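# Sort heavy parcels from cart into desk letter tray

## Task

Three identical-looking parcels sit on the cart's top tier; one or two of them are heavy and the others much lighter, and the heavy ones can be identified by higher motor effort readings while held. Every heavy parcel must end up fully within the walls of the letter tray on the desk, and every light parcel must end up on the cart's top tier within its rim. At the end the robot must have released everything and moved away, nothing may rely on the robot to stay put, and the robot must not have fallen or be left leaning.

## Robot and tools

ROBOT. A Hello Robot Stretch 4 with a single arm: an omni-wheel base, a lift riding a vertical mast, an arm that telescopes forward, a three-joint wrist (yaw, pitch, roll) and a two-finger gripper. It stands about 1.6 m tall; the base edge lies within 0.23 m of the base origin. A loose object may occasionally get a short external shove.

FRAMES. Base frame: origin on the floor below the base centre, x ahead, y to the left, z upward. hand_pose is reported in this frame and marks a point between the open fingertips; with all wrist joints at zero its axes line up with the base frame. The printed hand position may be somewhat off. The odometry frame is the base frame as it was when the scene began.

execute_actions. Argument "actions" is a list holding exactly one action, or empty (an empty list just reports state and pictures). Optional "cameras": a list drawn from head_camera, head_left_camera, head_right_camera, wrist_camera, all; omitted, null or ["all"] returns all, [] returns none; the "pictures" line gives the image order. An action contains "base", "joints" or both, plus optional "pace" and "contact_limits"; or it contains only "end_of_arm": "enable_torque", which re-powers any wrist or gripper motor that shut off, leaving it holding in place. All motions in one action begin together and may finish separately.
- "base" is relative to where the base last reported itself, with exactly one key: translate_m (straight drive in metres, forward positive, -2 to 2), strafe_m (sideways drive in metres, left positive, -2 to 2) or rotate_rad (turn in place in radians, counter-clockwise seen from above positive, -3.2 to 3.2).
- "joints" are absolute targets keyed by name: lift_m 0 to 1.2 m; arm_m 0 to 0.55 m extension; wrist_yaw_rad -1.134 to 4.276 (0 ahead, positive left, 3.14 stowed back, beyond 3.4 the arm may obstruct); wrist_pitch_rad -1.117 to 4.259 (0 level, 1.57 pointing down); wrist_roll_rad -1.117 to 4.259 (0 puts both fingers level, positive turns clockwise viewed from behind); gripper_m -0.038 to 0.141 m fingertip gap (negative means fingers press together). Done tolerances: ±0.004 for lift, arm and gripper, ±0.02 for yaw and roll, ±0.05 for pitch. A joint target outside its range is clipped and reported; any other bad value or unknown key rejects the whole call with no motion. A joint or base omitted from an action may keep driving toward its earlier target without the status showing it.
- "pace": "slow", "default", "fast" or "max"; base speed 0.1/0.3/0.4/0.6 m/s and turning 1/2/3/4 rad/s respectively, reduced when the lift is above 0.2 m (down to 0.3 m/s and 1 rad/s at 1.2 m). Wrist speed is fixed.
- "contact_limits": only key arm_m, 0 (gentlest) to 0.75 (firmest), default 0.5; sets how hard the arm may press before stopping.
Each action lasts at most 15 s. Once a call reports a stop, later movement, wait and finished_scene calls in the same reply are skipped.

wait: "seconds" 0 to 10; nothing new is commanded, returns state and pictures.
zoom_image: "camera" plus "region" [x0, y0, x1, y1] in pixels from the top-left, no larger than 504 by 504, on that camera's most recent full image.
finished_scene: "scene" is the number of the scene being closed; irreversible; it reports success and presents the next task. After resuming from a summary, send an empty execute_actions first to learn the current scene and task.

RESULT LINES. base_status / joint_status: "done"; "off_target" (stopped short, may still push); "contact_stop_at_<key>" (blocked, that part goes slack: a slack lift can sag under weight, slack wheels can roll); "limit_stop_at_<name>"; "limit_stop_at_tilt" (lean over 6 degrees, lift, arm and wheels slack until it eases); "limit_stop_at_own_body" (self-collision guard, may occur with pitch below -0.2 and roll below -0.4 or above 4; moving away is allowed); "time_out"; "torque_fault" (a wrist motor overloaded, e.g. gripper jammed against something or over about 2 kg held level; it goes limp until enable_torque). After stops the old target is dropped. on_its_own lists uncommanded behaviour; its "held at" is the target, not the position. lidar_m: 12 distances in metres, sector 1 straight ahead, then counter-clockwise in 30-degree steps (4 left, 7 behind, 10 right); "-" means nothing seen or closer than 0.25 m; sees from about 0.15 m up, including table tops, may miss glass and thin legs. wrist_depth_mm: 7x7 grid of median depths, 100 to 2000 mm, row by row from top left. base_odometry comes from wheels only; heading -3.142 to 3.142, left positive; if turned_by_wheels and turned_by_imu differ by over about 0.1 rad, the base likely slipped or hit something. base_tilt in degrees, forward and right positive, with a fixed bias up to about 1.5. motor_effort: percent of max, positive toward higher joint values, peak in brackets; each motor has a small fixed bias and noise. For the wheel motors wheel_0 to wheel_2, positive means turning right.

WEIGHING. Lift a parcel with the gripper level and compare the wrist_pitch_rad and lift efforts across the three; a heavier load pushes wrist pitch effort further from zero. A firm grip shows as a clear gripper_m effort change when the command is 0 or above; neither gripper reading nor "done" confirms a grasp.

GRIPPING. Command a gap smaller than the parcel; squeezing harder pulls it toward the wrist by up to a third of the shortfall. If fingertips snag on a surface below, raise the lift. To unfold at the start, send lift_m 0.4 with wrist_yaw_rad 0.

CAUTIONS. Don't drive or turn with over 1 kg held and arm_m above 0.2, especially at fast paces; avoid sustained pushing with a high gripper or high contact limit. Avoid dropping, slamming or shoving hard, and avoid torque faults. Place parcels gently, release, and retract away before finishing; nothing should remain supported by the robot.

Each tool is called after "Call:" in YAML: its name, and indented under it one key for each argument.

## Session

Call:
execute_actions:
  actions: []

Scene clock: 0.00 s.
base_odometry: x=+0.000 y=+0.000 heading=+0.000 (m, m, rad; odometry frame)
turned_by_wheels: +0.000 (rad since the last result)
turned_by_imu: +0.000 (rad since the last result)
base_tilt: forward=-0.1 right=+0.2 (deg)
lidar_m: 2.13 2.00 1.67 1.88 1.43 1.40 1.56 1.78 1.41 1.45 1.92 1.90
base_status: not commanded
joint_positions: lift_m=+0.163 arm_m=-0.002 wrist_yaw_rad=+3.058 wrist_pitch_rad=+0.008 wrist_roll_rad=-0.015 gripper_m=+0.057
joint_status: not commanded
motor_effort: lift_m=+19 arm_m=-1 wrist_yaw_rad=+0 wrist_pitch_rad=-7 wrist_roll_rad=+0 gripper_m=-1 wheel_0=+2 wheel_1=-1 wheel_2=+0 (%)
hand_pose: x=-0.1114 y=+0.1112 z=+0.3391 quat_wxyz=(+0.042, -0.004, -0.007, +0.999) (m; base frame)
wrist_depth_mm: - 142 - - - - 1921 / - 141 - - 1863 1576 1464 / - 127 203 - - - 1921 / 108 139 256 - - - 1921 / 1537 1921 - - - - 1921 / 1397 1464 212 1576 1229 1618 1537 / 931 931 878 917 854 991 1025
pictures: head_camera, head_left_camera, head_right_camera, wrist_camera
Images, in order (width x height): head_camera 420x560, head_left_camera 420x672, head_right_camera 420x672, wrist_camera 616x392.

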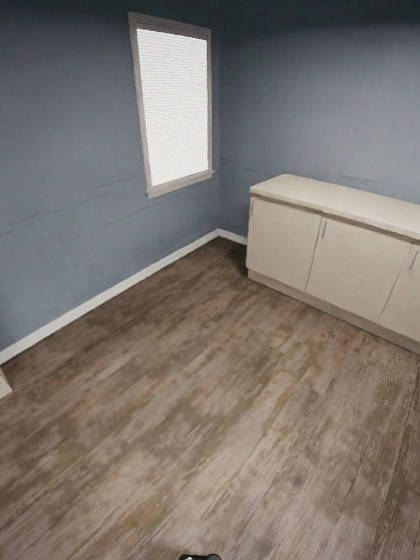

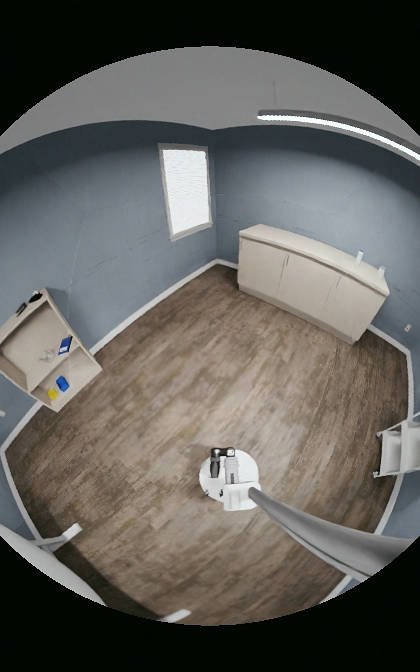

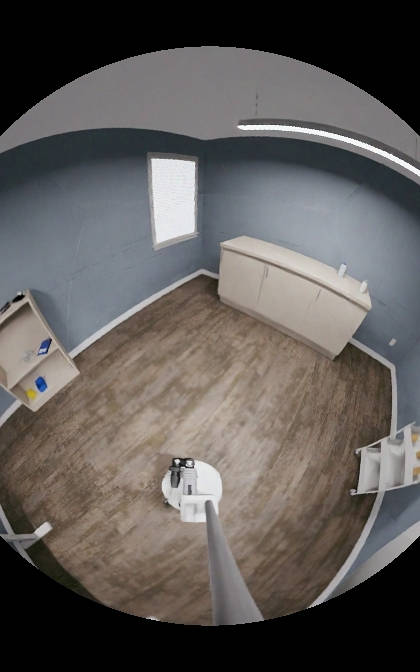

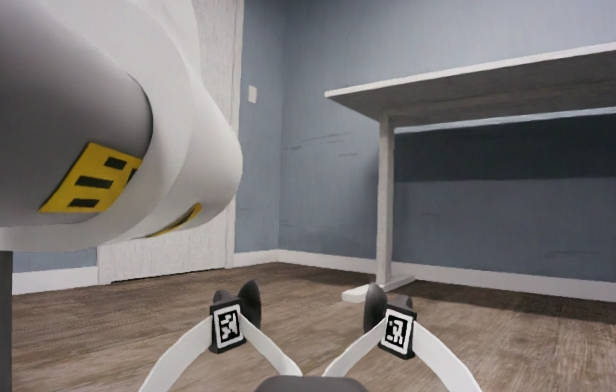

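Call:
execute_actions:
  actions:
    - {"base":{"rotate_rad":-2.1},"joints":{"lift_m":1.0,"wrist_yaw_rad":0,"wrist_pitch_rad":1.0,"gripper_m":0.085},"pace":"fast"}
  cameras: ["head_camera","head_left_camera"]

Scene clock: 4.17 s.
base_odometry: x=+0.000 y=+0.000 heading=-2.099 (m, m, rad; odometry frame)
turned_by_wheels: -2.099 (rad since the last result)
turned_by_imu: -2.063 (rad since the last result)
base_tilt: forward=-0.1 right=+0.2 (deg)
lidar_m: 1.42 1.43 1.92 1.90 2.13 1.99 1.67 1.89 1.43 1.38 1.56 1.78
base_status: done
joint_positions: lift_m=+0.207 arm_m=-0.002 wrist_yaw_rad=+2.524 wrist_pitch_rad=+0.547 wrist_roll_rad=-0.015 gripper_m=+0.085
joint_status: lift_m limit_stop_at_own_body (moved +0.044 of +0.837); wrist_yaw_rad limit_stop_at_own_body (moved -0.534 of -3.058); wrist_pitch_rad limit_stop_at_own_body (moved +0.539 of +0.992); the others done
on_its_own: wrist_yaw_rad is held at +2.524, not at your +0.000, since a limit_stop_at_own_body; wrist_pitch_rad is held at +0.545, not at your +1.000, since a limit_stop_at_own_body; lift_m is slack since a limit_stop_at_own_body (your +1.000 is given up); arm_m is slack since a limit_stop_at_own_body
motor_effort: lift_m=+19(25) arm_m=+0(1) wrist_yaw_rad=+1(10) wrist_pitch_rad=-7(7) wrist_roll_rad=+0(0) gripper_m=-1(9) wheel_0=+5(8) wheel_1=+3(15) wheel_2=+2(12) (%)
hand_pose: x=+0.0186 y=+0.2140 z=+0.2353 quat_wxyz=(+0.291, -0.259, +0.075, +0.918) (m; base frame)
wrist_depth_mm: 1576 1808 - - - - 1661 / 1537 1808 1863 1863 1863 1983 1756 / 1138 1138 1138 1205 1182 1205 1205 / 831 842 854 854 831 854 866 / 647 661 654 661 676 668 668 / 247 250 215 549 508 544 549 / 212 211 207 220 445 459 466
pictures: head_camera, head_left_camera
Images, in order (width x height): head_camera 420x560, head_left_camera 420x672.

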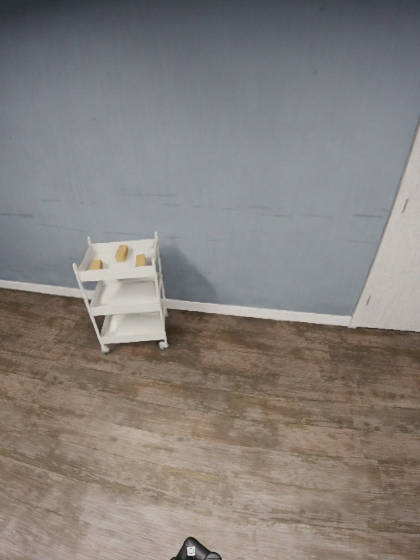

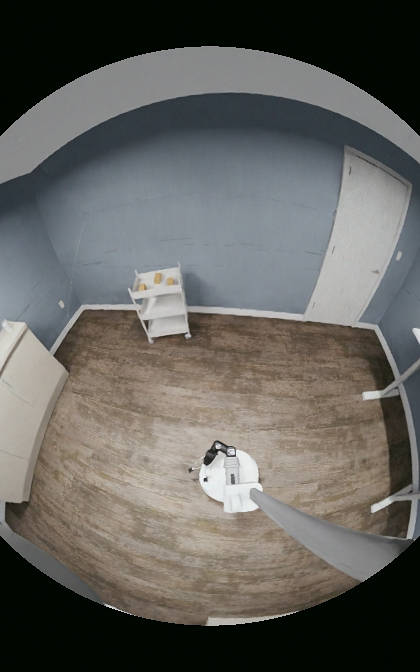

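Call:
execute_actions:
  actions:
    - {"base":{"strafe_m":0.45},"joints":{"lift_m":1.0,"wrist_yaw_rad":0,"arm_m":0},"pace":"fast"}
  cameras: []

Call:
execute_actions:
  actions:
    - {"base":{"translate_m":0.85},"joints":{"wrist_pitch_rad":1.0},"pace":"fast"}
  cameras: ["head_camera","wrist_camera"]

Scene clock: 9.70 s.
base_odometry: x=+0.389 y=-0.227 heading=-2.099 (m, m, rad; odometry frame)
turned_by_wheels: +0.000 (rad since the last result)
turned_by_imu: +0.001 (rad since the last result)
base_tilt: forward=+0.0 right=+0.3 (deg)
lidar_m: 1.36 2.04 1.48 1.46 1.64 1.94 1.68 1.79 1.87 1.83 2.05 1.85
base_status: done
joint_positions: lift_m=+1.000 arm_m=-0.001 wrist_yaw_rad=+0.000 wrist_pitch_rad=+0.547 wrist_roll_rad=-0.015 gripper_m=+0.085
joint_status: all done
on_its_own: wrist_pitch_rad is held at +0.545, not at your +1.000, since a limit_stop_at_own_body
motor_effort: lift_m=+21(24) arm_m=+5(6) wrist_yaw_rad=-1(5) wrist_pitch_rad=-6(6) wrist_roll_rad=+0(0) gripper_m=-2(3) wheel_0=+0(16) wheel_1=-1(11) wheel_2=+0(2) (%)
hand_pose: x=+0.4164 y=-0.0874 z=+1.0280 quat_wxyz=(+0.963, -0.007, +0.270, +0.002) (m; base frame)
wrist_depth_mm: 1756 1708 1618 1537 1430 1366 1336 / 1921 1808 1661 1576 1618 1464 1366 / - 1983 1499 1499 1661 1618 1499 / - - 1661 1661 1808 1708 1618 / 1921 1863 1756 1756 1863 1808 1756 / 1576 1576 215 1576 1499 1618 1618 / 1366 1308 1336 1366 1336 1366 1397
pictures: none
No camera images: the call's "cameras" was empty. Leave "cameras" out to get every camera's image.

Scene clock: 13.53 s.
base_odometry: x=-0.039 y=-0.961 heading=-2.099 (m, m, rad; odometry frame)
turned_by_wheels: +0.000 (rad since the last result)
turned_by_imu: -0.002 (rad since the last result)
base_tilt: forward=-0.1 right=+0.2 (deg)
lidar_m: 0.51 0.51 1.75 1.32 1.48 2.35 2.59 2.75 2.02 1.99 1.25 1.03
base_status: done
joint_positions: lift_m=+1.000 arm_m=-0.001 wrist_yaw_rad=+0.000 wrist_pitch_rad=+1.001 wrist_roll_rad=-0.015 gripper_m=+0.085
joint_status: all done
motor_effort: lift_m=+21(21) arm_m=+5(5) wrist_yaw_rad=-1(0) wrist_pitch_rad=-4(4) wrist_roll_rad=+0(1) gripper_m=+0(2) wheel_0=+4(10) wheel_1=+3(7) wheel_2=-3(14) (%)
hand_pose: x=+0.3256 y=-0.0874 z=+0.9351 quat_wxyz=(+0.877, -0.006, +0.480, +0.003) (m; base frame)
wrist_depth_mm: 960 931 878 809 788 750 707 / 1138 732 732 750 891 842 798 / 1336 676 654 668 1060 976 917 / 585 574 603 554 1255 1182 1098 / 591 809 831 820 1308 1255 1255 / 1160 1008 215 1042 1160 1205 1182 / 1078 1060 1078 1060 1042 1098 1098
pictures: head_camera, wrist_camera
Images, in order (width x height): head_camera 420x560, wrist_camera 616x392.

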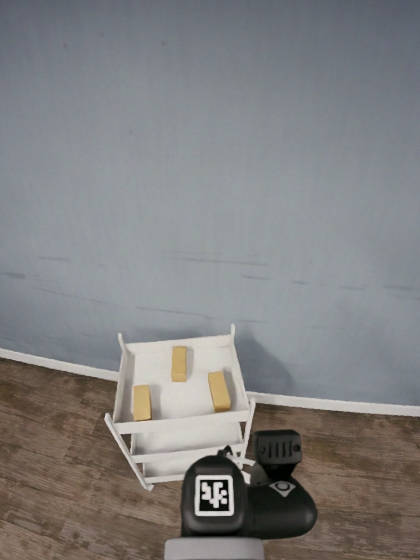

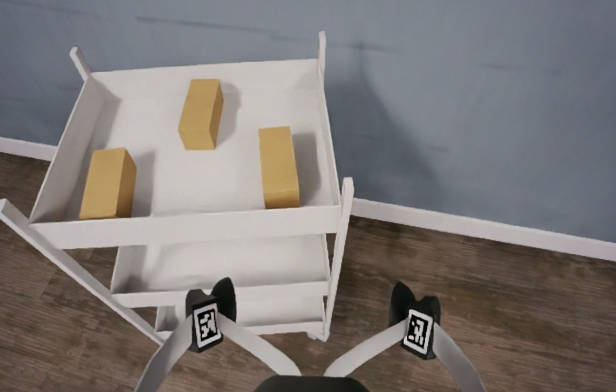

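Call:
execute_actions:
  actions:
    - {"base":{"rotate_rad":0.1},"joints":{"wrist_pitch_rad":1.5,"arm_m":0.42,"lift_m":0.93}}
  cameras: ["wrist_camera"]

Scene clock: 17.87 s.
base_odometry: x=-0.039 y=-0.961 heading=-2.000 (m, m, rad; odometry frame)
turned_by_wheels: +0.099 (rad since the last result)
turned_by_imu: +0.098 (rad since the last result)
base_tilt: forward=-0.1 right=+0.2 (deg)
lidar_m: 0.49 0.53 1.99 1.30 1.57 2.73 2.73 2.33 1.97 1.99 1.19 0.53
base_status: done
joint_positions: lift_m=+0.930 arm_m=+0.419 wrist_yaw_rad=+0.000 wrist_pitch_rad=+1.500 wrist_roll_rad=-0.015 gripper_m=+0.085
joint_status: all done
motor_effort: lift_m=+17(20) arm_m=+5(5) wrist_yaw_rad=+0(1) wrist_pitch_rad=-2(1) wrist_roll_rad=+0(0) gripper_m=+1(1) wheel_0=-4(5) wheel_1=-2(10) wheel_2=-4(5) (%)
hand_pose: x=+0.6104 y=-0.0874 z=+0.8206 quat_wxyz=(+0.732, -0.005, +0.682, +0.005) (m; base frame)
wrist_depth_mm: 375 370 394 392 387 549 500 / 404 404 397 402 399 691 603 / 399 394 394 397 397 946 798 / 392 387 384 387 389 1042 1078 / 340 387 389 330 382 1042 1025 / 336 377 215 324 370 1025 1025 / 334 366 351 322 332 1025 1008
pictures: wrist_camera
Images, in order (width x height): wrist_camera 616x392.

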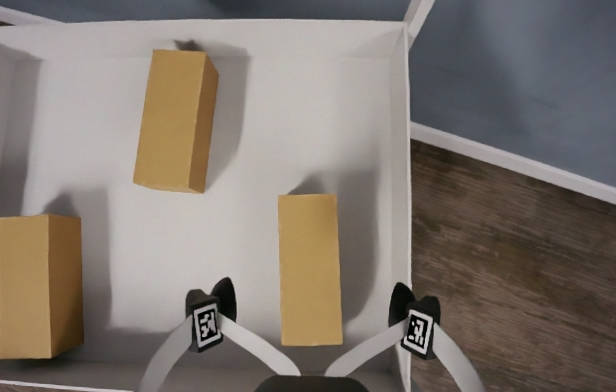

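Call:
execute_actions:
  actions:
    - {"joints":{"lift_m":0.813,"gripper_m":0.075}}
  cameras: ["wrist_camera"]

Call:
execute_actions:
  actions:
    - {"joints":{"gripper_m":-0.015}}
  cameras: []

Call:
execute_actions:
  actions:
    - {"joints":{"lift_m":0.93}}
  cameras: []

Call:
execute_actions:
  actions:
    - {"joints":{"wrist_pitch_rad":0.9,"arm_m":0.3}}
  cameras: ["wrist_camera"]

Scene clock: 22.83 s.
base_odometry: x=-0.039 y=-0.961 heading=-2.000 (m, m, rad; odometry frame)
turned_by_wheels: +0.000 (rad since the last result)
turned_by_imu: +0.001 (rad since the last result)
base_tilt: forward=+0.0 right=+0.3 (deg)
lidar_m: 0.49 0.52 1.97 1.33 1.55 2.77 2.74 2.33 1.99 1.99 1.18 0.52
base_status: not commanded
joint_positions: lift_m=+0.813 arm_m=+0.419 wrist_yaw_rad=+0.000 wrist_pitch_rad=+1.500 wrist_roll_rad=-0.015 gripper_m=+0.075
joint_status: all done
motor_effort: lift_m=+17(16) arm_m=+6(5) wrist_yaw_rad=+0(1) wrist_pitch_rad=-2(3) wrist_roll_rad=+0(0) gripper_m=+1(1) wheel_0=-4(5) wheel_1=-2(2) wheel_2=-4(4) (%)
hand_pose: x=+0.6104 y=-0.0874 z=+0.7037 quat_wxyz=(+0.732, -0.005, +0.682, +0.005) (m; base frame)
wrist_depth_mm: 287 230 285 285 281 517 500 / 278 227 279 279 279 647 615 / 274 229 274 273 273 854 809 / 271 271 270 217 267 946 946 / 268 266 266 213 264 917 917 / 262 262 214 210 242 904 917 / 259 258 256 206 253 904 878
pictures: wrist_camera
Images, in order (width x height): wrist_camera 616x392.

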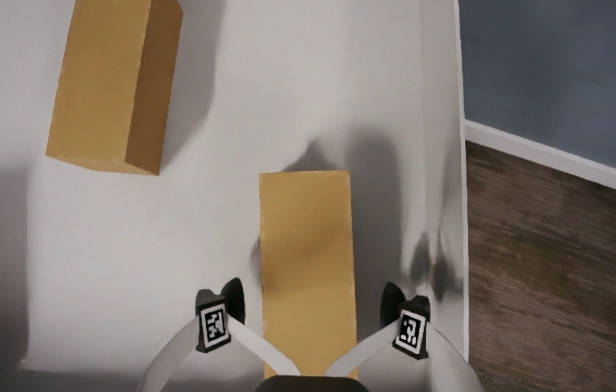

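Scene clock: 24.47 s.
base_odometry: x=-0.039 y=-0.961 heading=-2.000 (m, m, rad; odometry frame)
turned_by_wheels: +0.000 (rad since the last result)
turned_by_imu: +0.000 (rad since the last result)
base_tilt: forward=-0.1 right=+0.1 (deg)
lidar_m: 0.50 0.51 1.98 1.34 1.57 2.75 2.74 2.32 1.97 1.97 1.21 0.53
base_status: not commanded
joint_positions: lift_m=+0.813 arm_m=+0.419 wrist_yaw_rad=+0.000 wrist_pitch_rad=+1.501 wrist_roll_rad=-0.015 gripper_m=-0.014
joint_status: all done
motor_effort: lift_m=+19(19) arm_m=+5(5) wrist_yaw_rad=+0(1) wrist_pitch_rad=-8(5) wrist_roll_rad=+0(0) gripper_m=-24(24) wheel_0=-4(4) wheel_1=-2(2) wheel_2=-5(5) (%)
hand_pose: x=+0.6101 y=-0.0874 z=+0.7034 quat_wxyz=(+0.731, -0.005, +0.682, +0.005) (m; base frame)
wrist_depth_mm: 285 229 281 281 279 525 504 / 252 225 277 277 276 647 609 / 273 229 272 273 272 866 831 / 270 268 268 202 266 931 960 / 266 266 263 197 262 917 904 / 260 262 202 193 195 917 904 / 256 157 254 189 178 163 904
pictures: none
No camera images: the call's "cameras" was empty. Leave "cameras" out to get every camera's image.

Scene clock: 26.00 s.
base_odometry: x=-0.039 y=-0.961 heading=-2.000 (m, m, rad; odometry frame)
turned_by_wheels: +0.000 (rad since the last result)
turned_by_imu: +0.000 (rad since the last result)
base_tilt: forward=+0.0 right=+0.4 (deg)
lidar_m: 0.50 0.53 1.97 1.36 1.56 2.73 2.73 2.31 1.99 1.97 1.19 0.54
base_status: not commanded
joint_positions: lift_m=+0.930 arm_m=+0.419 wrist_yaw_rad=+0.000 wrist_pitch_rad=+1.501 wrist_roll_rad=-0.015 gripper_m=-0.014
joint_status: all done
motor_effort: lift_m=+24(26) arm_m=+5(5) wrist_yaw_rad=-1(1) wrist_pitch_rad=-5(6) wrist_roll_rad=-1(0) gripper_m=-23(24) wheel_0=-4(4) wheel_1=-2(2) wheel_2=-4(4) (%)
hand_pose: x=+0.6101 y=-0.0874 z=+0.8200 quat_wxyz=(+0.731, -0.005, +0.682, +0.005) (m; base frame)
wrist_depth_mm: 379 370 370 373 392 559 500 / 402 397 394 402 397 699 621 / 402 397 392 394 392 960 798 / 389 387 387 202 387 1042 1042 / 336 382 379 198 377 1060 1042 / 336 375 202 193 195 1042 1042 / 334 157 322 188 178 163 991
pictures: none
No camera images: the call's "cameras" was empty. Leave "cameras" out to get every camera's image.

Scene clock: 27.37 s.
base_odometry: x=-0.039 y=-0.961 heading=-2.000 (m, m, rad; odometry frame)
turned_by_wheels: +0.000 (rad since the last result)
turned_by_imu: +0.000 (rad since the last result)
base_tilt: forward=+0.0 right=+0.3 (deg)
lidar_m: 0.50 0.53 1.99 1.34 1.53 2.77 2.74 2.33 2.00 2.01 1.17 0.54
base_status: not commanded
joint_positions: lift_m=+0.930 arm_m=+0.301 wrist_yaw_rad=+0.000 wrist_pitch_rad=+0.906 wrist_roll_rad=-0.015 gripper_m=-0.014
joint_status: all done
motor_effort: lift_m=+24(24) arm_m=-5(7) wrist_yaw_rad=+2(2) wrist_pitch_rad=-20(18) wrist_roll_rad=+1(0) gripper_m=-24(24) wheel_0=-4(4) wheel_1=-2(2) wheel_2=-4(4) (%)
hand_pose: x=+0.6498 y=-0.0874 z=+0.8808 quat_wxyz=(+0.899, -0.007, +0.438, +0.003) (m; base frame)
wrist_depth_mm: 634 585 535 488 455 427 399 / 732 668 597 564 508 473 442 / 917 798 707 647 580 535 496 / 976 891 778 203 640 603 559 / 473 500 455 198 741 715 654 / 445 445 203 193 195 866 768 / 364 157 394 189 178 163 931
pictures: wrist_camera
Images, in order (width x height): wrist_camera 616x392.

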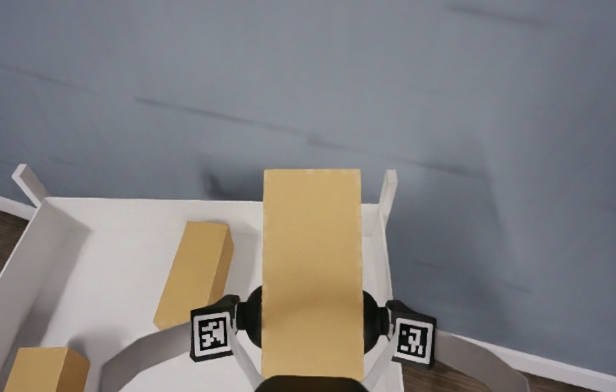

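Call:
execute_actions:
  actions:
    - {"base":{"translate_m":-0.3},"joints":{"arm_m":0,"wrist_pitch_rad":1.3,"lift_m":1.05}}
  cameras: []

Call:
execute_actions:
  actions:
    - {"base":{"rotate_rad":-1.65}}
  cameras: ["head_camera"]

Scene clock: 31.50 s.
base_odometry: x=+0.085 y=-0.688 heading=-2.000 (m, m, rad; odometry frame)
turned_by_wheels: -0.001 (rad since the last result)
turned_by_imu: +0.002 (rad since the last result)
base_tilt: forward=-0.1 right=+0.2 (deg)
lidar_m: 0.80 0.83 1.40 1.39 1.65 2.47 2.23 2.54 1.92 1.91 1.54 0.33
base_status: done
joint_positions: lift_m=+1.050 arm_m=+0.001 wrist_yaw_rad=+0.000 wrist_pitch_rad=+1.303 wrist_roll_rad=-0.015 gripper_m=-0.014
joint_status: all done
motor_effort: lift_m=+24(26) arm_m=-5(5) wrist_yaw_rad=+0(2) wrist_pitch_rad=-9(17) wrist_roll_rad=+1(0) gripper_m=-21(23) wheel_0=-5(7) wheel_1=-5(8) wheel_2=+2(10) (%)
hand_pose: x=+0.2481 y=-0.0874 z=+0.9496 quat_wxyz=(+0.795, -0.006, +0.606, +0.004) (m; base frame)
wrist_depth_mm: 1464 1464 976 976 1366 1281 1160 / 1397 1397 1255 1205 1397 1366 1397 / 1366 1308 1308 1308 1308 1336 1308 / 1255 1255 1255 202 1255 1255 1229 / 1182 1229 1205 197 1205 1182 1160 / 1160 1138 202 193 196 1138 1160 / 1098 157 878 188 178 163 1098
pictures: none
No camera images: the call's "cameras" was empty. Leave "cameras" out to get every camera's image.

Scene clock: 33.93 s.
base_odometry: x=+0.085 y=-0.688 heading=+2.634 (m, m, rad; odometry frame)
turned_by_wheels: -1.649 (rad since the last result)
turned_by_imu: -1.621 (rad since the last result)
base_tilt: forward=-0.1 right=+0.3 (deg)
lidar_m: 1.91 1.59 1.31 0.79 0.81 1.40 1.40 1.59 2.46 2.24 2.40 0.32
base_status: done
joint_positions: lift_m=+1.050 arm_m=+0.001 wrist_yaw_rad=+0.000 wrist_pitch_rad=+1.303 wrist_roll_rad=-0.015 gripper_m=-0.014
joint_status: not commanded
motor_effort: lift_m=+24(24) arm_m=-5(5) wrist_yaw_rad=+1(1) wrist_pitch_rad=-8(10) wrist_roll_rad=+1(1) gripper_m=-22(23) wheel_0=+5(9) wheel_1=+3(8) wheel_2=+3(9) (%)
hand_pose: x=+0.2482 y=-0.0874 z=+0.9497 quat_wxyz=(+0.795, -0.006, +0.606, +0.004) (m; base frame)
wrist_depth_mm: 1464 1464 1464 1464 1464 1464 1430 / 1397 1366 1366 1397 1366 1366 1397 / 1308 1281 1366 1336 1366 1336 1308 / 1255 1281 1281 203 1255 1229 1229 / 1182 1182 1229 198 1205 1182 1182 / 1138 1138 202 193 195 1138 1138 / 1118 157 891 189 178 163 1098
pictures: head_camera
Images, in order (width x height): head_camera 420x560.

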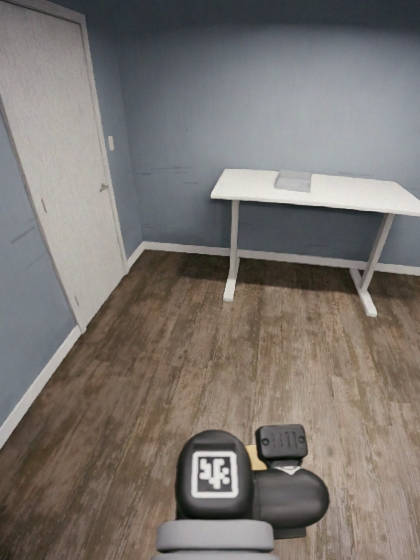

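Call:
execute_actions:
  actions:
    - {"base":{"rotate_rad":-0.05},"joints":{"lift_m":1.19}}
  cameras: []

Call:
execute_actions:
  actions:
    - {"base":{"strafe_m":-0.25}}
  cameras: []

Call:
execute_actions:
  actions:
    - {"base":{"translate_m":1.0}}
  cameras: ["head_camera","wrist_camera"]

Scene clock: 39.40 s.
base_odometry: x=+0.085 y=-0.688 heading=+2.585 (m, m, rad; odometry frame)
turned_by_wheels: -0.049 (rad since the last result)
turned_by_imu: -0.047 (rad since the last result)
base_tilt: forward=-0.3 right=+0.3 (deg)
lidar_m: 1.90 1.69 1.32 0.80 0.83 2.09 1.40 1.56 2.50 2.21 2.35 1.93
base_status: done
joint_positions: lift_m=+1.190 arm_m=+0.001 wrist_yaw_rad=+0.000 wrist_pitch_rad=+1.303 wrist_roll_rad=-0.015 gripper_m=-0.014
joint_status: all done
motor_effort: lift_m=+24(23) arm_m=-5(5) wrist_yaw_rad=+1(0) wrist_pitch_rad=-9(11) wrist_roll_rad=+0(0) gripper_m=-24(23) wheel_0=+5(6) wheel_1=+4(6) wheel_2=+4(11) (%)
hand_pose: x=+0.2482 y=-0.0874 z=+1.0896 quat_wxyz=(+0.795, -0.006, +0.606, +0.004) (m; base frame)
wrist_depth_mm: 1618 1661 1618 1618 1661 1618 1576 / 1576 1576 1537 1576 1576 1618 1499 / 1499 1499 1464 1464 1464 1499 1537 / 1397 1397 1430 203 1397 1397 1366 / 1336 1336 1366 197 1366 1336 1336 / 1281 1281 202 193 196 1281 1255 / 1229 157 1008 189 178 163 1229
pictures: none
No camera images: the call's "cameras" was empty. Leave "cameras" out to get every camera's image.

Scene clock: 41.53 s.
base_odometry: x=+0.217 y=-0.476 heading=+2.585 (m, m, rad; odometry frame)
turned_by_wheels: +0.000 (rad since the last result)
turned_by_imu: +0.000 (rad since the last result)
base_tilt: forward=-0.1 right=+0.4 (deg)
lidar_m: 1.86 1.98 1.56 1.04 1.05 1.45 1.43 1.60 2.24 1.99 2.09 1.92
base_status: done
joint_positions: lift_m=+1.190 arm_m=+0.001 wrist_yaw_rad=+0.000 wrist_pitch_rad=+1.303 wrist_roll_rad=-0.015 gripper_m=-0.014
joint_status: not commanded
motor_effort: lift_m=+24(24) arm_m=-5(5) wrist_yaw_rad=+1(0) wrist_pitch_rad=-9(10) wrist_roll_rad=+0(0) gripper_m=-22(24) wheel_0=+4(10) wheel_1=-3(11) wheel_2=+0(2) (%)
hand_pose: x=+0.2482 y=-0.0874 z=+1.0897 quat_wxyz=(+0.795, -0.006, +0.606, +0.004) (m; base frame)
wrist_depth_mm: 1708 1618 1661 1708 1661 1661 1618 / 1618 1576 1537 1537 1576 1576 1576 / 1499 1499 1464 1464 1464 1464 1499 / 1397 1430 1430 202 1430 1397 1397 / 1366 1336 1336 197 1366 1336 1336 / 1281 1308 200 193 196 1281 1281 / 1229 157 991 188 179 163 1205
pictures: none
No camera images: the call's "cameras" was empty. Leave "cameras" out to get every camera's image.

Scene clock: 46.33 s.
base_odometry: x=-0.632 y=+0.052 heading=+2.585 (m, m, rad; odometry frame)
turned_by_wheels: +0.001 (rad since the last result)
turned_by_imu: -0.003 (rad since the last result)
base_tilt: forward=+0.0 right=+0.3 (deg)
lidar_m: 0.87 0.95 1.43 1.41 1.43 1.54 2.44 2.70 2.04 2.04 1.14 0.88
base_status: done
joint_positions: lift_m=+1.190 arm_m=+0.001 wrist_yaw_rad=+0.000 wrist_pitch_rad=+1.303 wrist_roll_rad=-0.015 gripper_m=-0.014
joint_status: not commanded
motor_effort: lift_m=+24(24) arm_m=-5(5) wrist_yaw_rad=+0(1) wrist_pitch_rad=-10(11) wrist_roll_rad=+0(1) gripper_m=-23(20) wheel_0=+4(12) wheel_1=+4(9) wheel_2=-1(13) (%)
hand_pose: x=+0.2482 y=-0.0874 z=+1.0897 quat_wxyz=(+0.795, -0.006, +0.606, +0.004) (m; base frame)
wrist_depth_mm: 1661 1708 1618 1618 1618 1618 1618 / 1499 1576 1537 1537 1537 1537 1499 / 1499 1464 1464 1464 1464 1464 1464 / 1397 1464 1397 203 1430 1430 1430 / 1336 1366 1366 198 1336 1336 1336 / 1255 1308 202 193 194 1281 1281 / 1229 156 1008 189 177 163 1205
pictures: head_camera, wrist_camera
Images, in order (width x height): head_camera 420x560, wrist_camera 616x392.

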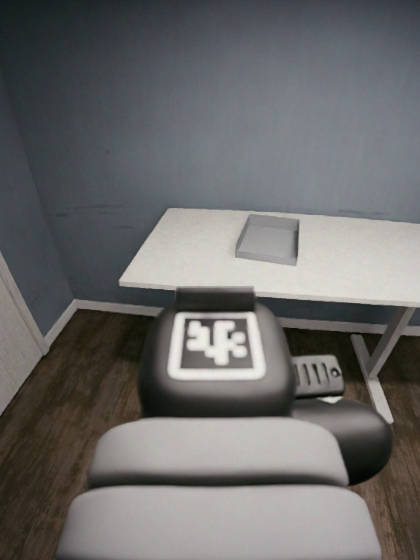

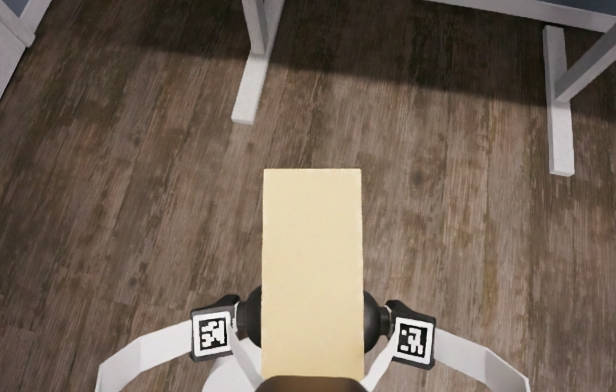

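Call:
execute_actions:
  actions:
    - {"base":{"strafe_m":-0.06}}
  cameras: []

Call:
execute_actions:
  actions:
    - {"base":{"translate_m":0.5}}
  cameras: []

Call:
execute_actions:
  actions:
    - {"joints":{"arm_m":0.4,"wrist_pitch_rad":1.5}}
  cameras: ["wrist_camera","head_right_camera"]

Scene clock: 50.13 s.
base_odometry: x=-0.600 y=+0.103 heading=+2.586 (m, m, rad; odometry frame)
turned_by_wheels: +0.000 (rad since the last result)
turned_by_imu: +0.001 (rad since the last result)
base_tilt: forward=-0.2 right=+0.3 (deg)
lidar_m: 0.88 0.96 1.46 1.48 1.47 1.58 2.44 2.68 2.00 1.97 1.11 0.90
base_status: done
joint_positions: lift_m=+1.190 arm_m=+0.001 wrist_yaw_rad=+0.000 wrist_pitch_rad=+1.303 wrist_roll_rad=-0.015 gripper_m=-0.014
joint_status: not commanded
motor_effort: lift_m=+23(24) arm_m=-6(5) wrist_yaw_rad=+1(0) wrist_pitch_rad=-11(10) wrist_roll_rad=+0(0) gripper_m=-24(24) wheel_0=+3(15) wheel_1=-2(10) wheel_2=+0(2) (%)
hand_pose: x=+0.2482 y=-0.0874 z=+1.0897 quat_wxyz=(+0.795, -0.006, +0.606, +0.004) (m; base frame)
wrist_depth_mm: 1708 1618 1661 1661 1618 1661 1618 / 1618 1537 1576 1537 1537 1537 1537 / 1537 1464 1499 1464 1464 1464 1464 / 1430 1430 1397 202 1366 1397 1397 / 1308 1336 1336 198 1336 1366 1336 / 1255 1281 200 193 195 1281 1281 / 1229 157 1025 188 179 163 1205
pictures: none
No camera images: the call's "cameras" was empty. Leave "cameras" out to get every camera's image.

Scene clock: 53.27 s.
base_odometry: x=-1.025 y=+0.366 heading=+2.586 (m, m, rad; odometry frame)
turned_by_wheels: +0.000 (rad since the last result)
turned_by_imu: -0.001 (rad since the last result)
base_tilt: forward=-0.1 right=+0.2 (deg)
lidar_m: 0.32 0.41 1.38 1.39 1.56 1.82 2.94 2.96 2.08 1.07 0.49 0.33
base_status: done
joint_positions: lift_m=+1.190 arm_m=+0.001 wrist_yaw_rad=+0.000 wrist_pitch_rad=+1.303 wrist_roll_rad=-0.015 gripper_m=-0.014
joint_status: not commanded
motor_effort: lift_m=+24(23) arm_m=-5(5) wrist_yaw_rad=+0(0) wrist_pitch_rad=-8(11) wrist_roll_rad=+0(0) gripper_m=-22(23) wheel_0=+4(9) wheel_1=+4(7) wheel_2=-2(13) (%)
hand_pose: x=+0.2483 y=-0.0874 z=+1.0897 quat_wxyz=(+0.795, -0.006, +0.606, +0.004) (m; base frame)
wrist_depth_mm: 459 455 459 449 445 445 445 / 433 436 427 433 430 433 430 / 421 415 410 410 410 410 404 / 1397 1430 1430 202 394 392 392 / 1366 1366 1336 198 1366 1366 1336 / 1308 1281 203 193 195 1255 1255 / 1229 156 1008 189 179 163 1229
pictures: none
No camera images: the call's "cameras" was empty. Leave "cameras" out to get every camera's image.

Scene clock: 55.57 s.
base_odometry: x=-1.025 y=+0.366 heading=+2.586 (m, m, rad; odometry frame)
turned_by_wheels: +0.000 (rad since the last result)
turned_by_imu: +0.000 (rad since the last result)
base_tilt: forward=-0.2 right=+0.2 (deg)
lidar_m: 0.36 0.41 1.41 1.39 1.55 1.83 2.96 2.98 2.08 1.07 0.50 0.37
base_status: not commanded
joint_positions: lift_m=+1.190 arm_m=+0.399 wrist_yaw_rad=+0.000 wrist_pitch_rad=+1.501 wrist_roll_rad=-0.015 gripper_m=-0.014
joint_status: all done
motor_effort: lift_m=+24(24) arm_m=+5(6) wrist_yaw_rad=-1(3) wrist_pitch_rad=-4(10) wrist_roll_rad=+0(0) gripper_m=-26(25) wheel_0=+4(4) wheel_1=+4(4) wheel_2=-2(2) (%)
hand_pose: x=+0.5902 y=-0.0874 z=+1.0801 quat_wxyz=(+0.731, -0.005, +0.682, +0.005) (m; base frame)
wrist_depth_mm: 379 379 379 377 368 368 370 / 373 373 368 368 366 366 364 / 368 364 364 362 362 359 357 / 359 362 357 202 353 353 351 / 357 351 353 197 345 345 336 / 349 349 202 193 195 340 312 / 343 156 342 190 178 163 301
pictures: head_right_camera, wrist_camera
Images, in order (width x height): head_right_camera 420x672, wrist_camera 616x392.

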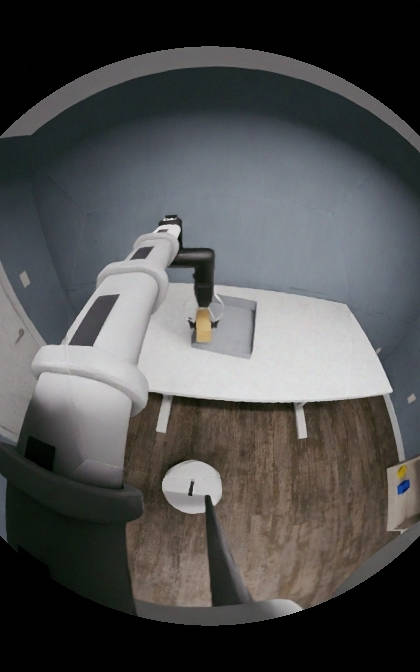

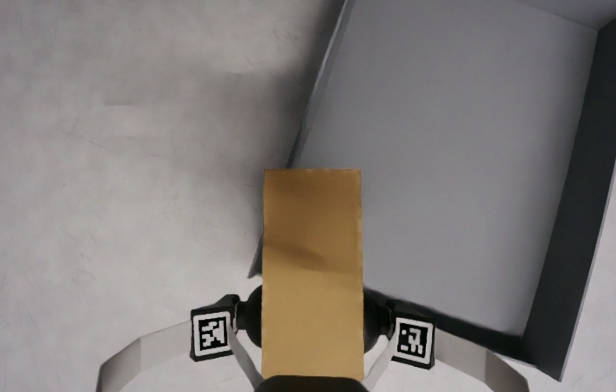

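Call:
execute_actions:
  actions:
    - {"base":{"strafe_m":-0.07},"joints":{"arm_m":0.51,"wrist_yaw_rad":-0.3}}
  cameras: ["wrist_camera"]

Scene clock: 58.93 s.
base_odometry: x=-0.988 y=+0.426 heading=+2.586 (m, m, rad; odometry frame)
turned_by_wheels: +0.000 (rad since the last result)
turned_by_imu: +0.000 (rad since the last result)
base_tilt: forward=+0.0 right=+0.2 (deg)
lidar_m: 0.36 0.42 0.64 1.46 1.61 1.88 2.97 2.92 2.00 1.03 0.46 0.37
base_status: done
joint_positions: lift_m=+1.190 arm_m=+0.509 wrist_yaw_rad=-0.300 wrist_pitch_rad=+1.501 wrist_roll_rad=-0.015 gripper_m=-0.014
joint_status: all done
motor_effort: lift_m=+24(24) arm_m=+5(6) wrist_yaw_rad=+0(7) wrist_pitch_rad=-4(8) wrist_roll_rad=+0(1) gripper_m=-21(27) wheel_0=+4(17) wheel_1=-4(10) wheel_2=+0(0) (%)
hand_pose: x=+0.6734 y=-0.0895 z=+1.0801 quat_wxyz=(+0.724, +0.097, +0.675, -0.104) (m; base frame)
wrist_depth_mm: 379 379 357 347 347 351 373 / 373 375 366 368 366 364 368 / 364 366 364 359 362 357 362 / 364 359 353 202 353 351 355 / 355 353 347 198 351 343 351 / 347 349 200 193 195 342 345 / 345 156 278 189 179 163 338
pictures: wrist_camera
Images, in order (width x height): wrist_camera 616x392.

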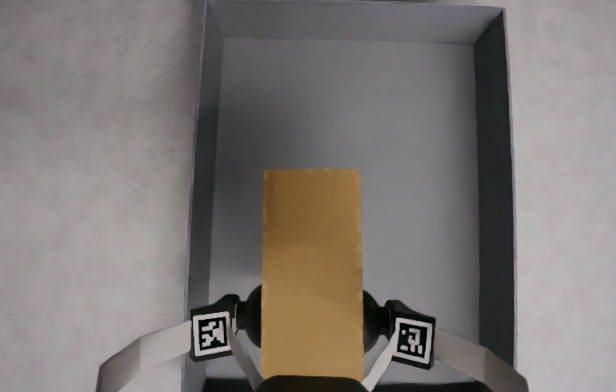

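Call:
execute_actions:
  actions:
    - {"joints":{"lift_m":1.107}}
  cameras: []

Call:
execute_actions:
  actions:
    - {"joints":{"gripper_m":0.075}}
  cameras: []

Call:
execute_actions:
  actions:
    - {"joints":{"lift_m":1.19}}
  cameras: ["wrist_camera"]

Call:
execute_actions:
  actions:
    - {"base":{"translate_m":-0.5},"joints":{"arm_m":0,"wrist_yaw_rad":0},"pace":"fast"}
  cameras: []

Scene clock: 69.00 s.
base_odometry: x=-0.988 y=+0.426 heading=+2.586 (m, m, rad; odometry frame)
turned_by_wheels: +0.000 (rad since the last result)
turned_by_imu: +0.001 (rad since the last result)
base_tilt: forward=-0.1 right=+0.2 (deg)
lidar_m: 0.36 0.40 0.63 1.46 1.60 1.84 2.94 2.90 2.01 1.04 0.49 0.37
base_status: not commanded
joint_positions: lift_m=+1.107 arm_m=+0.509 wrist_yaw_rad=-0.300 wrist_pitch_rad=+1.501 wrist_roll_rad=-0.015 gripper_m=-0.014
joint_status: all done
motor_effort: lift_m=+19(19) arm_m=+6(6) wrist_yaw_rad=-2(2) wrist_pitch_rad=-5(4) wrist_roll_rad=+0(0) gripper_m=-26(27) wheel_0=+4(4) wheel_1=-4(4) wheel_2=+0(0) (%)
hand_pose: x=+0.6734 y=-0.0895 z=+0.9974 quat_wxyz=(+0.724, +0.097, +0.675, -0.104) (m; base frame)
wrist_depth_mm: 291 287 285 287 286 283 246 / 286 285 281 281 279 277 246 / 283 281 276 276 274 276 245 / 277 273 270 202 271 270 244 / 271 268 268 198 267 266 243 / 266 265 202 194 195 260 238 / 263 156 257 189 178 163 236
pictures: none
No camera images: the call's "cameras" was empty. Leave "cameras" out to get every camera's image.

Scene clock: 70.63 s.
base_odometry: x=-0.988 y=+0.426 heading=+2.586 (m, m, rad; odometry frame)
turned_by_wheels: +0.000 (rad since the last result)
turned_by_imu: +0.000 (rad since the last result)
base_tilt: forward=-0.2 right=+0.4 (deg)
lidar_m: 0.35 0.39 0.60 1.46 1.61 1.88 2.94 2.90 1.98 1.04 0.48 0.38
base_status: not commanded
joint_positions: lift_m=+1.107 arm_m=+0.509 wrist_yaw_rad=-0.300 wrist_pitch_rad=+1.501 wrist_roll_rad=-0.015 gripper_m=+0.075
joint_status: all done
motor_effort: lift_m=+19(19) arm_m=+5(5) wrist_yaw_rad=+0(1) wrist_pitch_rad=-4(5) wrist_roll_rad=+0(0) gripper_m=+3(22) wheel_0=+4(4) wheel_1=-4(4) wheel_2=+0(0) (%)
hand_pose: x=+0.6735 y=-0.0895 z=+0.9974 quat_wxyz=(+0.724, +0.097, +0.675, -0.104) (m; base frame)
wrist_depth_mm: 291 291 287 286 286 286 243 / 287 285 282 282 282 279 246 / 282 279 278 278 278 276 246 / 278 276 272 220 272 272 245 / 273 271 267 216 267 266 241 / 270 265 214 213 216 263 239 / 263 263 259 209 258 258 236
pictures: none
No camera images: the call's "cameras" was empty. Leave "cameras" out to get every camera's image.

Scene clock: 71.97 s.
base_odometry: x=-0.988 y=+0.426 heading=+2.586 (m, m, rad; odometry frame)
turned_by_wheels: +0.000 (rad since the last result)
turned_by_imu: +0.000 (rad since the last result)
base_tilt: forward=-0.1 right=+0.2 (deg)
lidar_m: 0.35 0.40 0.63 1.46 1.64 1.86 2.94 2.91 2.02 1.02 0.49 0.37
base_status: not commanded
joint_positions: lift_m=+1.190 arm_m=+0.509 wrist_yaw_rad=-0.300 wrist_pitch_rad=+1.501 wrist_roll_rad=-0.015 gripper_m=+0.075
joint_status: all done
motor_effort: lift_m=+22(23) arm_m=+5(5) wrist_yaw_rad=+0(1) wrist_pitch_rad=-5(4) wrist_roll_rad=+1(1) gripper_m=+1(3) wheel_0=+4(4) wheel_1=-4(4) wheel_2=+0(0) (%)
hand_pose: x=+0.6735 y=-0.0895 z=+1.0802 quat_wxyz=(+0.724, +0.097, +0.675, -0.104) (m; base frame)
wrist_depth_mm: 382 379 359 349 347 349 377 / 375 377 368 368 368 366 368 / 368 368 366 362 364 357 364 / 357 359 355 357 357 351 359 / 357 355 351 300 349 347 351 / 351 347 214 296 342 342 345 / 345 345 338 291 338 303 342
pictures: wrist_camera
Images, in order (width x height): wrist_camera 616x392.

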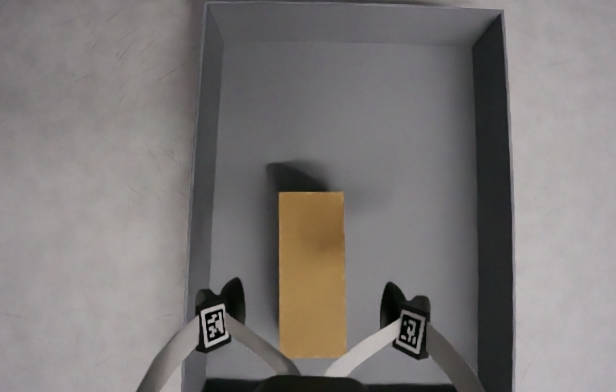

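Scene clock: 75.10 s.
base_odometry: x=-0.563 y=+0.162 heading=+2.586 (m, m, rad; odometry frame)
turned_by_wheels: +0.000 (rad since the last result)
turned_by_imu: +0.002 (rad since the last result)
base_tilt: forward=-0.1 right=+0.2 (deg)
lidar_m: 0.86 0.92 1.56 1.55 1.55 1.68 2.46 2.69 1.91 1.90 1.10 0.87
base_status: done
joint_positions: lift_m=+1.190 arm_m=+0.001 wrist_yaw_rad=+0.000 wrist_pitch_rad=+1.500 wrist_roll_rad=-0.015 gripper_m=+0.075
joint_status: all done
motor_effort: lift_m=+21(22) arm_m=-5(6) wrist_yaw_rad=+1(6) wrist_pitch_rad=-5(3) wrist_roll_rad=+0(0) gripper_m=+3(1) wheel_0=-4(9) wheel_1=-4(10) wheel_2=+3(14) (%)
hand_pose: x=+0.1921 y=-0.0874 z=+1.0803 quat_wxyz=(+0.732, -0.005, +0.682, +0.005) (m; base frame)
wrist_depth_mm: 1430 1430 1397 1397 1464 1397 1366 / 1397 1397 1397 1366 1397 1366 1366 / 1366 1366 1366 1366 1336 1366 1366 / 1366 1366 1336 1336 1336 1336 1308 / 1281 1308 1308 1308 1336 1336 1336 / 1308 1308 214 1078 1255 1308 1255 / 1281 1255 1078 946 1229 1281 1255
pictures: none
No camera images: the call's "cameras" was empty. Leave "cameras" out to get every camera's image.

Call:
execute_actions:
  actions:
    - {"base":{"rotate_rad":1.7},"joints":{"lift_m":0.93,"gripper_m":0.085},"pace":"fast"}
  cameras: []

Call:
execute_actions:
  actions:
    - {"base":{"strafe_m":1.07},"pace":"fast"}
  cameras: []

Call:
execute_actions:
  actions:
    - {"base":{"translate_m":0.8},"pace":"fast"}
  cameras: ["head_camera"]

Call:
execute_actions:
  actions:
    - {"joints":{"arm_m":0.53}}
  cameras: ["wrist_camera"]

Scene clock: 82.50 s.
base_odometry: x=-0.563 y=+0.162 heading=-1.999 (m, m, rad; odometry frame)
turned_by_wheels: +1.699 (rad since the last result)
turned_by_imu: +1.671 (rad since the last result)
base_tilt: forward=-0.1 right=+0.2 (deg)
lidar_m: 1.55 1.54 2.44 2.44 2.59 1.90 1.93 1.03 0.86 0.85 1.01 1.55
base_status: done
joint_positions: lift_m=+0.930 arm_m=+0.001 wrist_yaw_rad=+0.000 wrist_pitch_rad=+1.500 wrist_roll_rad=-0.015 gripper_m=+0.085
joint_status: all done
motor_effort: lift_m=+17(21) arm_m=-5(5) wrist_yaw_rad=+1(1) wrist_pitch_rad=-3(4) wrist_roll_rad=+0(0) gripper_m=-1(1) wheel_0=-7(10) wheel_1=-5(11) wheel_2=-5(7) (%)
hand_pose: x=+0.1922 y=-0.0874 z=+0.8206 quat_wxyz=(+0.732, -0.005, +0.682, +0.005) (m; base frame)
wrist_depth_mm: 1160 1118 1118 1138 1098 1118 1118 / 1098 1118 1098 1138 1098 1098 1078 / 1098 1098 1098 1078 1078 1078 1042 / 1078 1060 1078 1078 1060 1078 1060 / 1042 1042 1042 1078 1078 1078 1042 / 1042 1025 214 820 1042 1025 1042 / 1025 1008 798 798 991 1008 1008
pictures: none
No camera images: the call's "cameras" was empty. Leave "cameras" out to get every camera's image.

Scene clock: 86.63 s.
base_odometry: x=+0.410 y=-0.283 heading=-1.999 (m, m, rad; odometry frame)
turned_by_wheels: +0.000 (rad since the last result)
turned_by_imu: +0.003 (rad since the last result)
base_tilt: forward=-0.1 right=+0.3 (deg)
lidar_m: 1.31 2.08 1.39 1.41 1.64 1.96 1.76 1.92 1.91 1.91 2.13 1.83
base_status: done
joint_positions: lift_m=+0.930 arm_m=+0.001 wrist_yaw_rad=+0.000 wrist_pitch_rad=+1.500 wrist_roll_rad=-0.015 gripper_m=+0.085
joint_status: not commanded
motor_effort: lift_m=+17(17) arm_m=-5(6) wrist_yaw_rad=-1(1) wrist_pitch_rad=-3(2) wrist_roll_rad=+0(0) gripper_m=+0(3) wheel_0=-2(15) wheel_1=+1(9) wheel_2=+0(3) (%)
hand_pose: x=+0.1922 y=-0.0874 z=+0.8206 quat_wxyz=(+0.732, -0.005, +0.682, +0.005) (m; base frame)
wrist_depth_mm: 1160 1118 1118 1118 1118 1118 1118 / 1098 1118 1098 1098 1098 1118 1098 / 1078 1118 1098 1078 1078 1098 1078 / 1078 1060 1078 1060 1078 1060 1060 / 1060 1042 1060 1060 1060 1042 1025 / 1025 1042 215 809 1008 1008 1042 / 1025 1025 809 809 1025 1008 1025
pictures: none
No camera images: the call's "cameras" was empty. Leave "cameras" out to get every camera's image.

Scene clock: 90.23 s.
base_odometry: x=+0.078 y=-1.010 heading=-1.998 (m, m, rad; odometry frame)
turned_by_wheels: +0.001 (rad since the last result)
turned_by_imu: -0.002 (rad since the last result)
base_tilt: forward=-0.1 right=+0.3 (deg)
lidar_m: 0.50 0.54 1.87 1.21 1.38 2.71 2.53 2.52 2.10 2.12 1.23 0.53
base_status: done
joint_positions: lift_m=+0.930 arm_m=+0.001 wrist_yaw_rad=+0.000 wrist_pitch_rad=+1.500 wrist_roll_rad=-0.015 gripper_m=+0.085
joint_status: not commanded
motor_effort: lift_m=+17(17) arm_m=-5(5) wrist_yaw_rad=+0(1) wrist_pitch_rad=-3(3) wrist_roll_rad=-1(0) gripper_m=+0(1) wheel_0=+4(10) wheel_1=+2(8) wheel_2=+1(14) (%)
hand_pose: x=+0.1921 y=-0.0874 z=+0.8206 quat_wxyz=(+0.732, -0.005, +0.682, +0.005) (m; base frame)
wrist_depth_mm: 1138 1118 699 699 699 1118 1078 / 1118 1138 946 960 946 1118 1118 / 1078 1098 1098 1078 1118 1078 1078 / 1098 1060 1042 1042 1060 1060 1078 / 1042 1098 1060 1060 1060 1042 1078 / 1025 1042 215 831 1008 1042 1025 / 1025 1025 820 820 1008 1008 1025
pictures: head_camera
Images, in order (width x height): head_camera 420x560.

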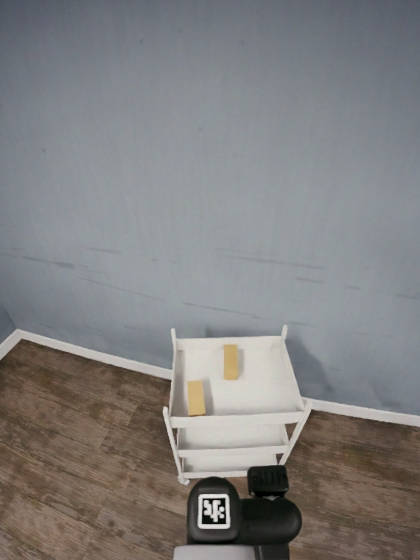

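Scene clock: 92.83 s.
base_odometry: x=+0.078 y=-1.010 heading=-1.998 (m, m, rad; odometry frame)
turned_by_wheels: +0.000 (rad since the last result)
turned_by_imu: +0.000 (rad since the last result)
base_tilt: forward=+0.0 right=+0.4 (deg)
lidar_m: 0.52 0.51 1.86 1.21 1.42 2.71 2.51 2.50 2.10 2.12 1.23 0.54
base_status: not commanded
joint_positions: lift_m=+0.930 arm_m=+0.529 wrist_yaw_rad=+0.000 wrist_pitch_rad=+1.500 wrist_roll_rad=-0.015 gripper_m=+0.085
joint_status: all done
motor_effort: lift_m=+17(17) arm_m=+5(3) wrist_yaw_rad=+1(0) wrist_pitch_rad=-1(3) wrist_roll_rad=+0(0) gripper_m=-1(1) wheel_0=+4(5) wheel_1=+2(2) wheel_2=+0(0) (%)
hand_pose: x=+0.7204 y=-0.0874 z=+0.8206 quat_wxyz=(+0.732, -0.005, +0.682, +0.005) (m; base frame)
wrist_depth_mm: 891 768 654 549 492 439 397 / 1098 1118 931 768 647 549 496 / 362 397 394 392 788 661 564 / 715 394 392 338 384 384 878 / 691 382 384 329 377 379 1042 / 362 377 216 373 373 373 1008 / 340 322 368 370 368 366 1008
pictures: wrist_camera
Images, in order (width x height): wrist_camera 616x392.

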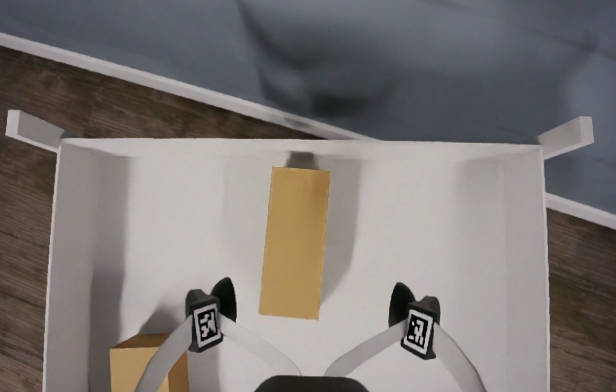

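Centre (295,240): left .015, forward .025.

Call:
execute_actions:
  actions:
    - {"base":{"strafe_m":0.015},"joints":{"arm_m":0.55,"lift_m":0.813}}
  cameras: []

Call:
execute_actions:
  actions:
    - {"joints":{"gripper_m":-0.015}}
  cameras: []

Call:
execute_actions:
  actions:
    - {"joints":{"lift_m":0.93}}
  cameras: []

Call:
execute_actions:
  actions:
    - {"joints":{"wrist_pitch_rad":0.9,"arm_m":0.4}}
  cameras: ["wrist_camera"]

Scene clock: 97.23 s.
base_odometry: x=+0.092 y=-1.017 heading=-1.999 (m, m, rad; odometry frame)
turned_by_wheels: +0.000 (rad since the last result)
turned_by_imu: +0.001 (rad since the last result)
base_tilt: forward=-0.2 right=+0.1 (deg)
lidar_m: 0.50 1.22 1.83 1.20 1.36 2.72 2.58 2.57 2.10 2.11 1.20 0.54
base_status: done
joint_positions: lift_m=+0.813 arm_m=+0.547 wrist_yaw_rad=+0.000 wrist_pitch_rad=+1.500 wrist_roll_rad=-0.015 gripper_m=+0.085
joint_status: all done
joint sent to its limit — the command would take arm_m past its upper limit, so that joint was sent only as far as its limit.
motor_effort: lift_m=+17(15) arm_m=+5(8) wrist_yaw_rad=+1(0) wrist_pitch_rad=+0(2) wrist_roll_rad=+0(0) gripper_m=-2(2) wheel_0=-4(8) wheel_1=+3(10) wheel_2=+0(1) (%)
hand_pose: x=+0.7381 y=-0.0874 z=+0.7037 quat_wxyz=(+0.732, -0.005, +0.682, +0.005) (m; base frame)
wrist_depth_mm: 854 732 621 525 473 413 377 / 991 991 891 723 615 517 466 / 250 250 246 243 270 264 259 / 272 271 270 216 267 267 267 / 266 266 266 213 264 264 262 / 263 262 215 209 257 259 259 / 258 258 256 206 254 254 253
pictures: none
No camera images: the call's "cameras" was empty. Leave "cameras" out to get every camera's image.

Scene clock: 98.97 s.
base_odometry: x=+0.092 y=-1.017 heading=-1.999 (m, m, rad; odometry frame)
turned_by_wheels: +0.000 (rad since the last result)
turned_by_imu: +0.000 (rad since the last result)
base_tilt: forward=-0.3 right=+0.3 (deg)
lidar_m: 0.51 1.21 1.85 1.20 1.39 2.72 2.58 2.55 2.12 2.11 1.23 0.54
base_status: not commanded
joint_positions: lift_m=+0.813 arm_m=+0.547 wrist_yaw_rad=+0.000 wrist_pitch_rad=+1.500 wrist_roll_rad=-0.015 gripper_m=-0.014
joint_status: all done
motor_effort: lift_m=+17(17) arm_m=+5(5) wrist_yaw_rad=+1(4) wrist_pitch_rad=-2(2) wrist_roll_rad=+1(0) gripper_m=-23(24) wheel_0=-4(4) wheel_1=+3(3) wheel_2=+0(0) (%)
hand_pose: x=+0.7381 y=-0.0874 z=+0.7037 quat_wxyz=(+0.732, -0.005, +0.682, +0.005) (m; base frame)
wrist_depth_mm: 866 741 615 530 469 418 377 / 976 976 891 723 615 525 462 / 250 250 249 220 270 263 260 / 271 270 270 199 266 267 265 / 265 266 265 196 264 263 263 / 263 263 199 192 194 258 257 / 259 156 254 189 178 160 254
pictures: none
No camera images: the call's "cameras" was empty. Leave "cameras" out to get every camera's image.

Scene clock: 100.50 s.
base_odometry: x=+0.092 y=-1.017 heading=-1.999 (m, m, rad; odometry frame)
turned_by_wheels: +0.000 (rad since the last result)
turned_by_imu: +0.000 (rad since the last result)
base_tilt: forward=+0.0 right=+0.2 (deg)
lidar_m: 0.50 1.22 1.84 1.20 1.38 2.71 2.58 2.57 2.13 2.10 1.23 0.54
base_status: not commanded
joint_positions: lift_m=+0.930 arm_m=+0.547 wrist_yaw_rad=+0.000 wrist_pitch_rad=+1.500 wrist_roll_rad=-0.015 gripper_m=-0.014
joint_status: all done
motor_effort: lift_m=+22(22) arm_m=+5(5) wrist_yaw_rad=-1(2) wrist_pitch_rad=-4(2) wrist_roll_rad=+1(0) gripper_m=-22(21) wheel_0=-4(4) wheel_1=+3(3) wheel_2=+0(0) (%)
hand_pose: x=+0.7381 y=-0.0874 z=+0.8202 quat_wxyz=(+0.732, -0.005, +0.682, +0.005) (m; base frame)
wrist_depth_mm: 878 723 615 530 466 415 382 / 1098 1078 878 732 615 525 462 / 1060 1098 1078 976 831 715 580 / 1078 392 387 198 384 387 353 / 1042 384 379 195 379 379 351 / 1060 373 199 191 194 368 347 / 1025 157 320 189 179 160 340
pictures: none
No camera images: the call's "cameras" was empty. Leave "cameras" out to get every camera's image.

Scene clock: 102.00 s.
base_odometry: x=+0.092 y=-1.017 heading=-1.999 (m, m, rad; odometry frame)
turned_by_wheels: +0.000 (rad since the last result)
turned_by_imu: +0.000 (rad since the last result)
base_tilt: forward=-0.1 right=+0.4 (deg)
lidar_m: 0.50 1.23 1.84 1.21 1.37 2.71 2.57 2.56 2.11 2.10 1.25 0.55
base_status: not commanded
joint_positions: lift_m=+0.930 arm_m=+0.401 wrist_yaw_rad=+0.000 wrist_pitch_rad=+0.902 wrist_roll_rad=-0.015 gripper_m=-0.014
joint_status: all done
motor_effort: lift_m=+22(22) arm_m=-6(7) wrist_yaw_rad=+0(0) wrist_pitch_rad=-8(11) wrist_roll_rad=+0(0) gripper_m=-22(21) wheel_0=-4(4) wheel_1=+3(3) wheel_2=+0(0) (%)
hand_pose: x=+0.7507 y=-0.0874 z=+0.8816 quat_wxyz=(+0.900, -0.007, +0.436, +0.003) (m; base frame)
wrist_depth_mm: 539 500 459 418 394 364 347 / 627 574 521 484 445 407 379 / 768 676 609 544 500 455 430 / 976 831 723 198 569 525 484 / 1229 1025 904 194 676 609 544 / 1160 427 199 191 193 418 668 / 1042 157 389 188 178 160 778
pictures: wrist_camera
Images, in order (width x height): wrist_camera 616x392.

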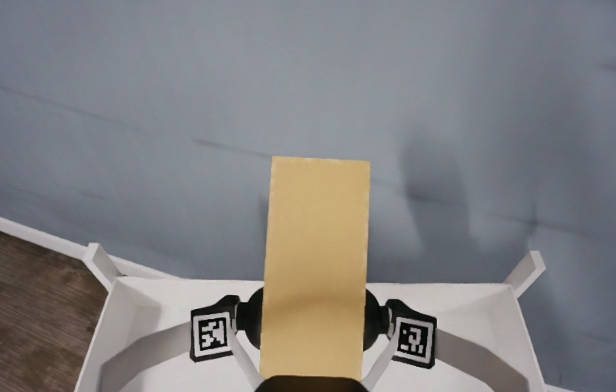

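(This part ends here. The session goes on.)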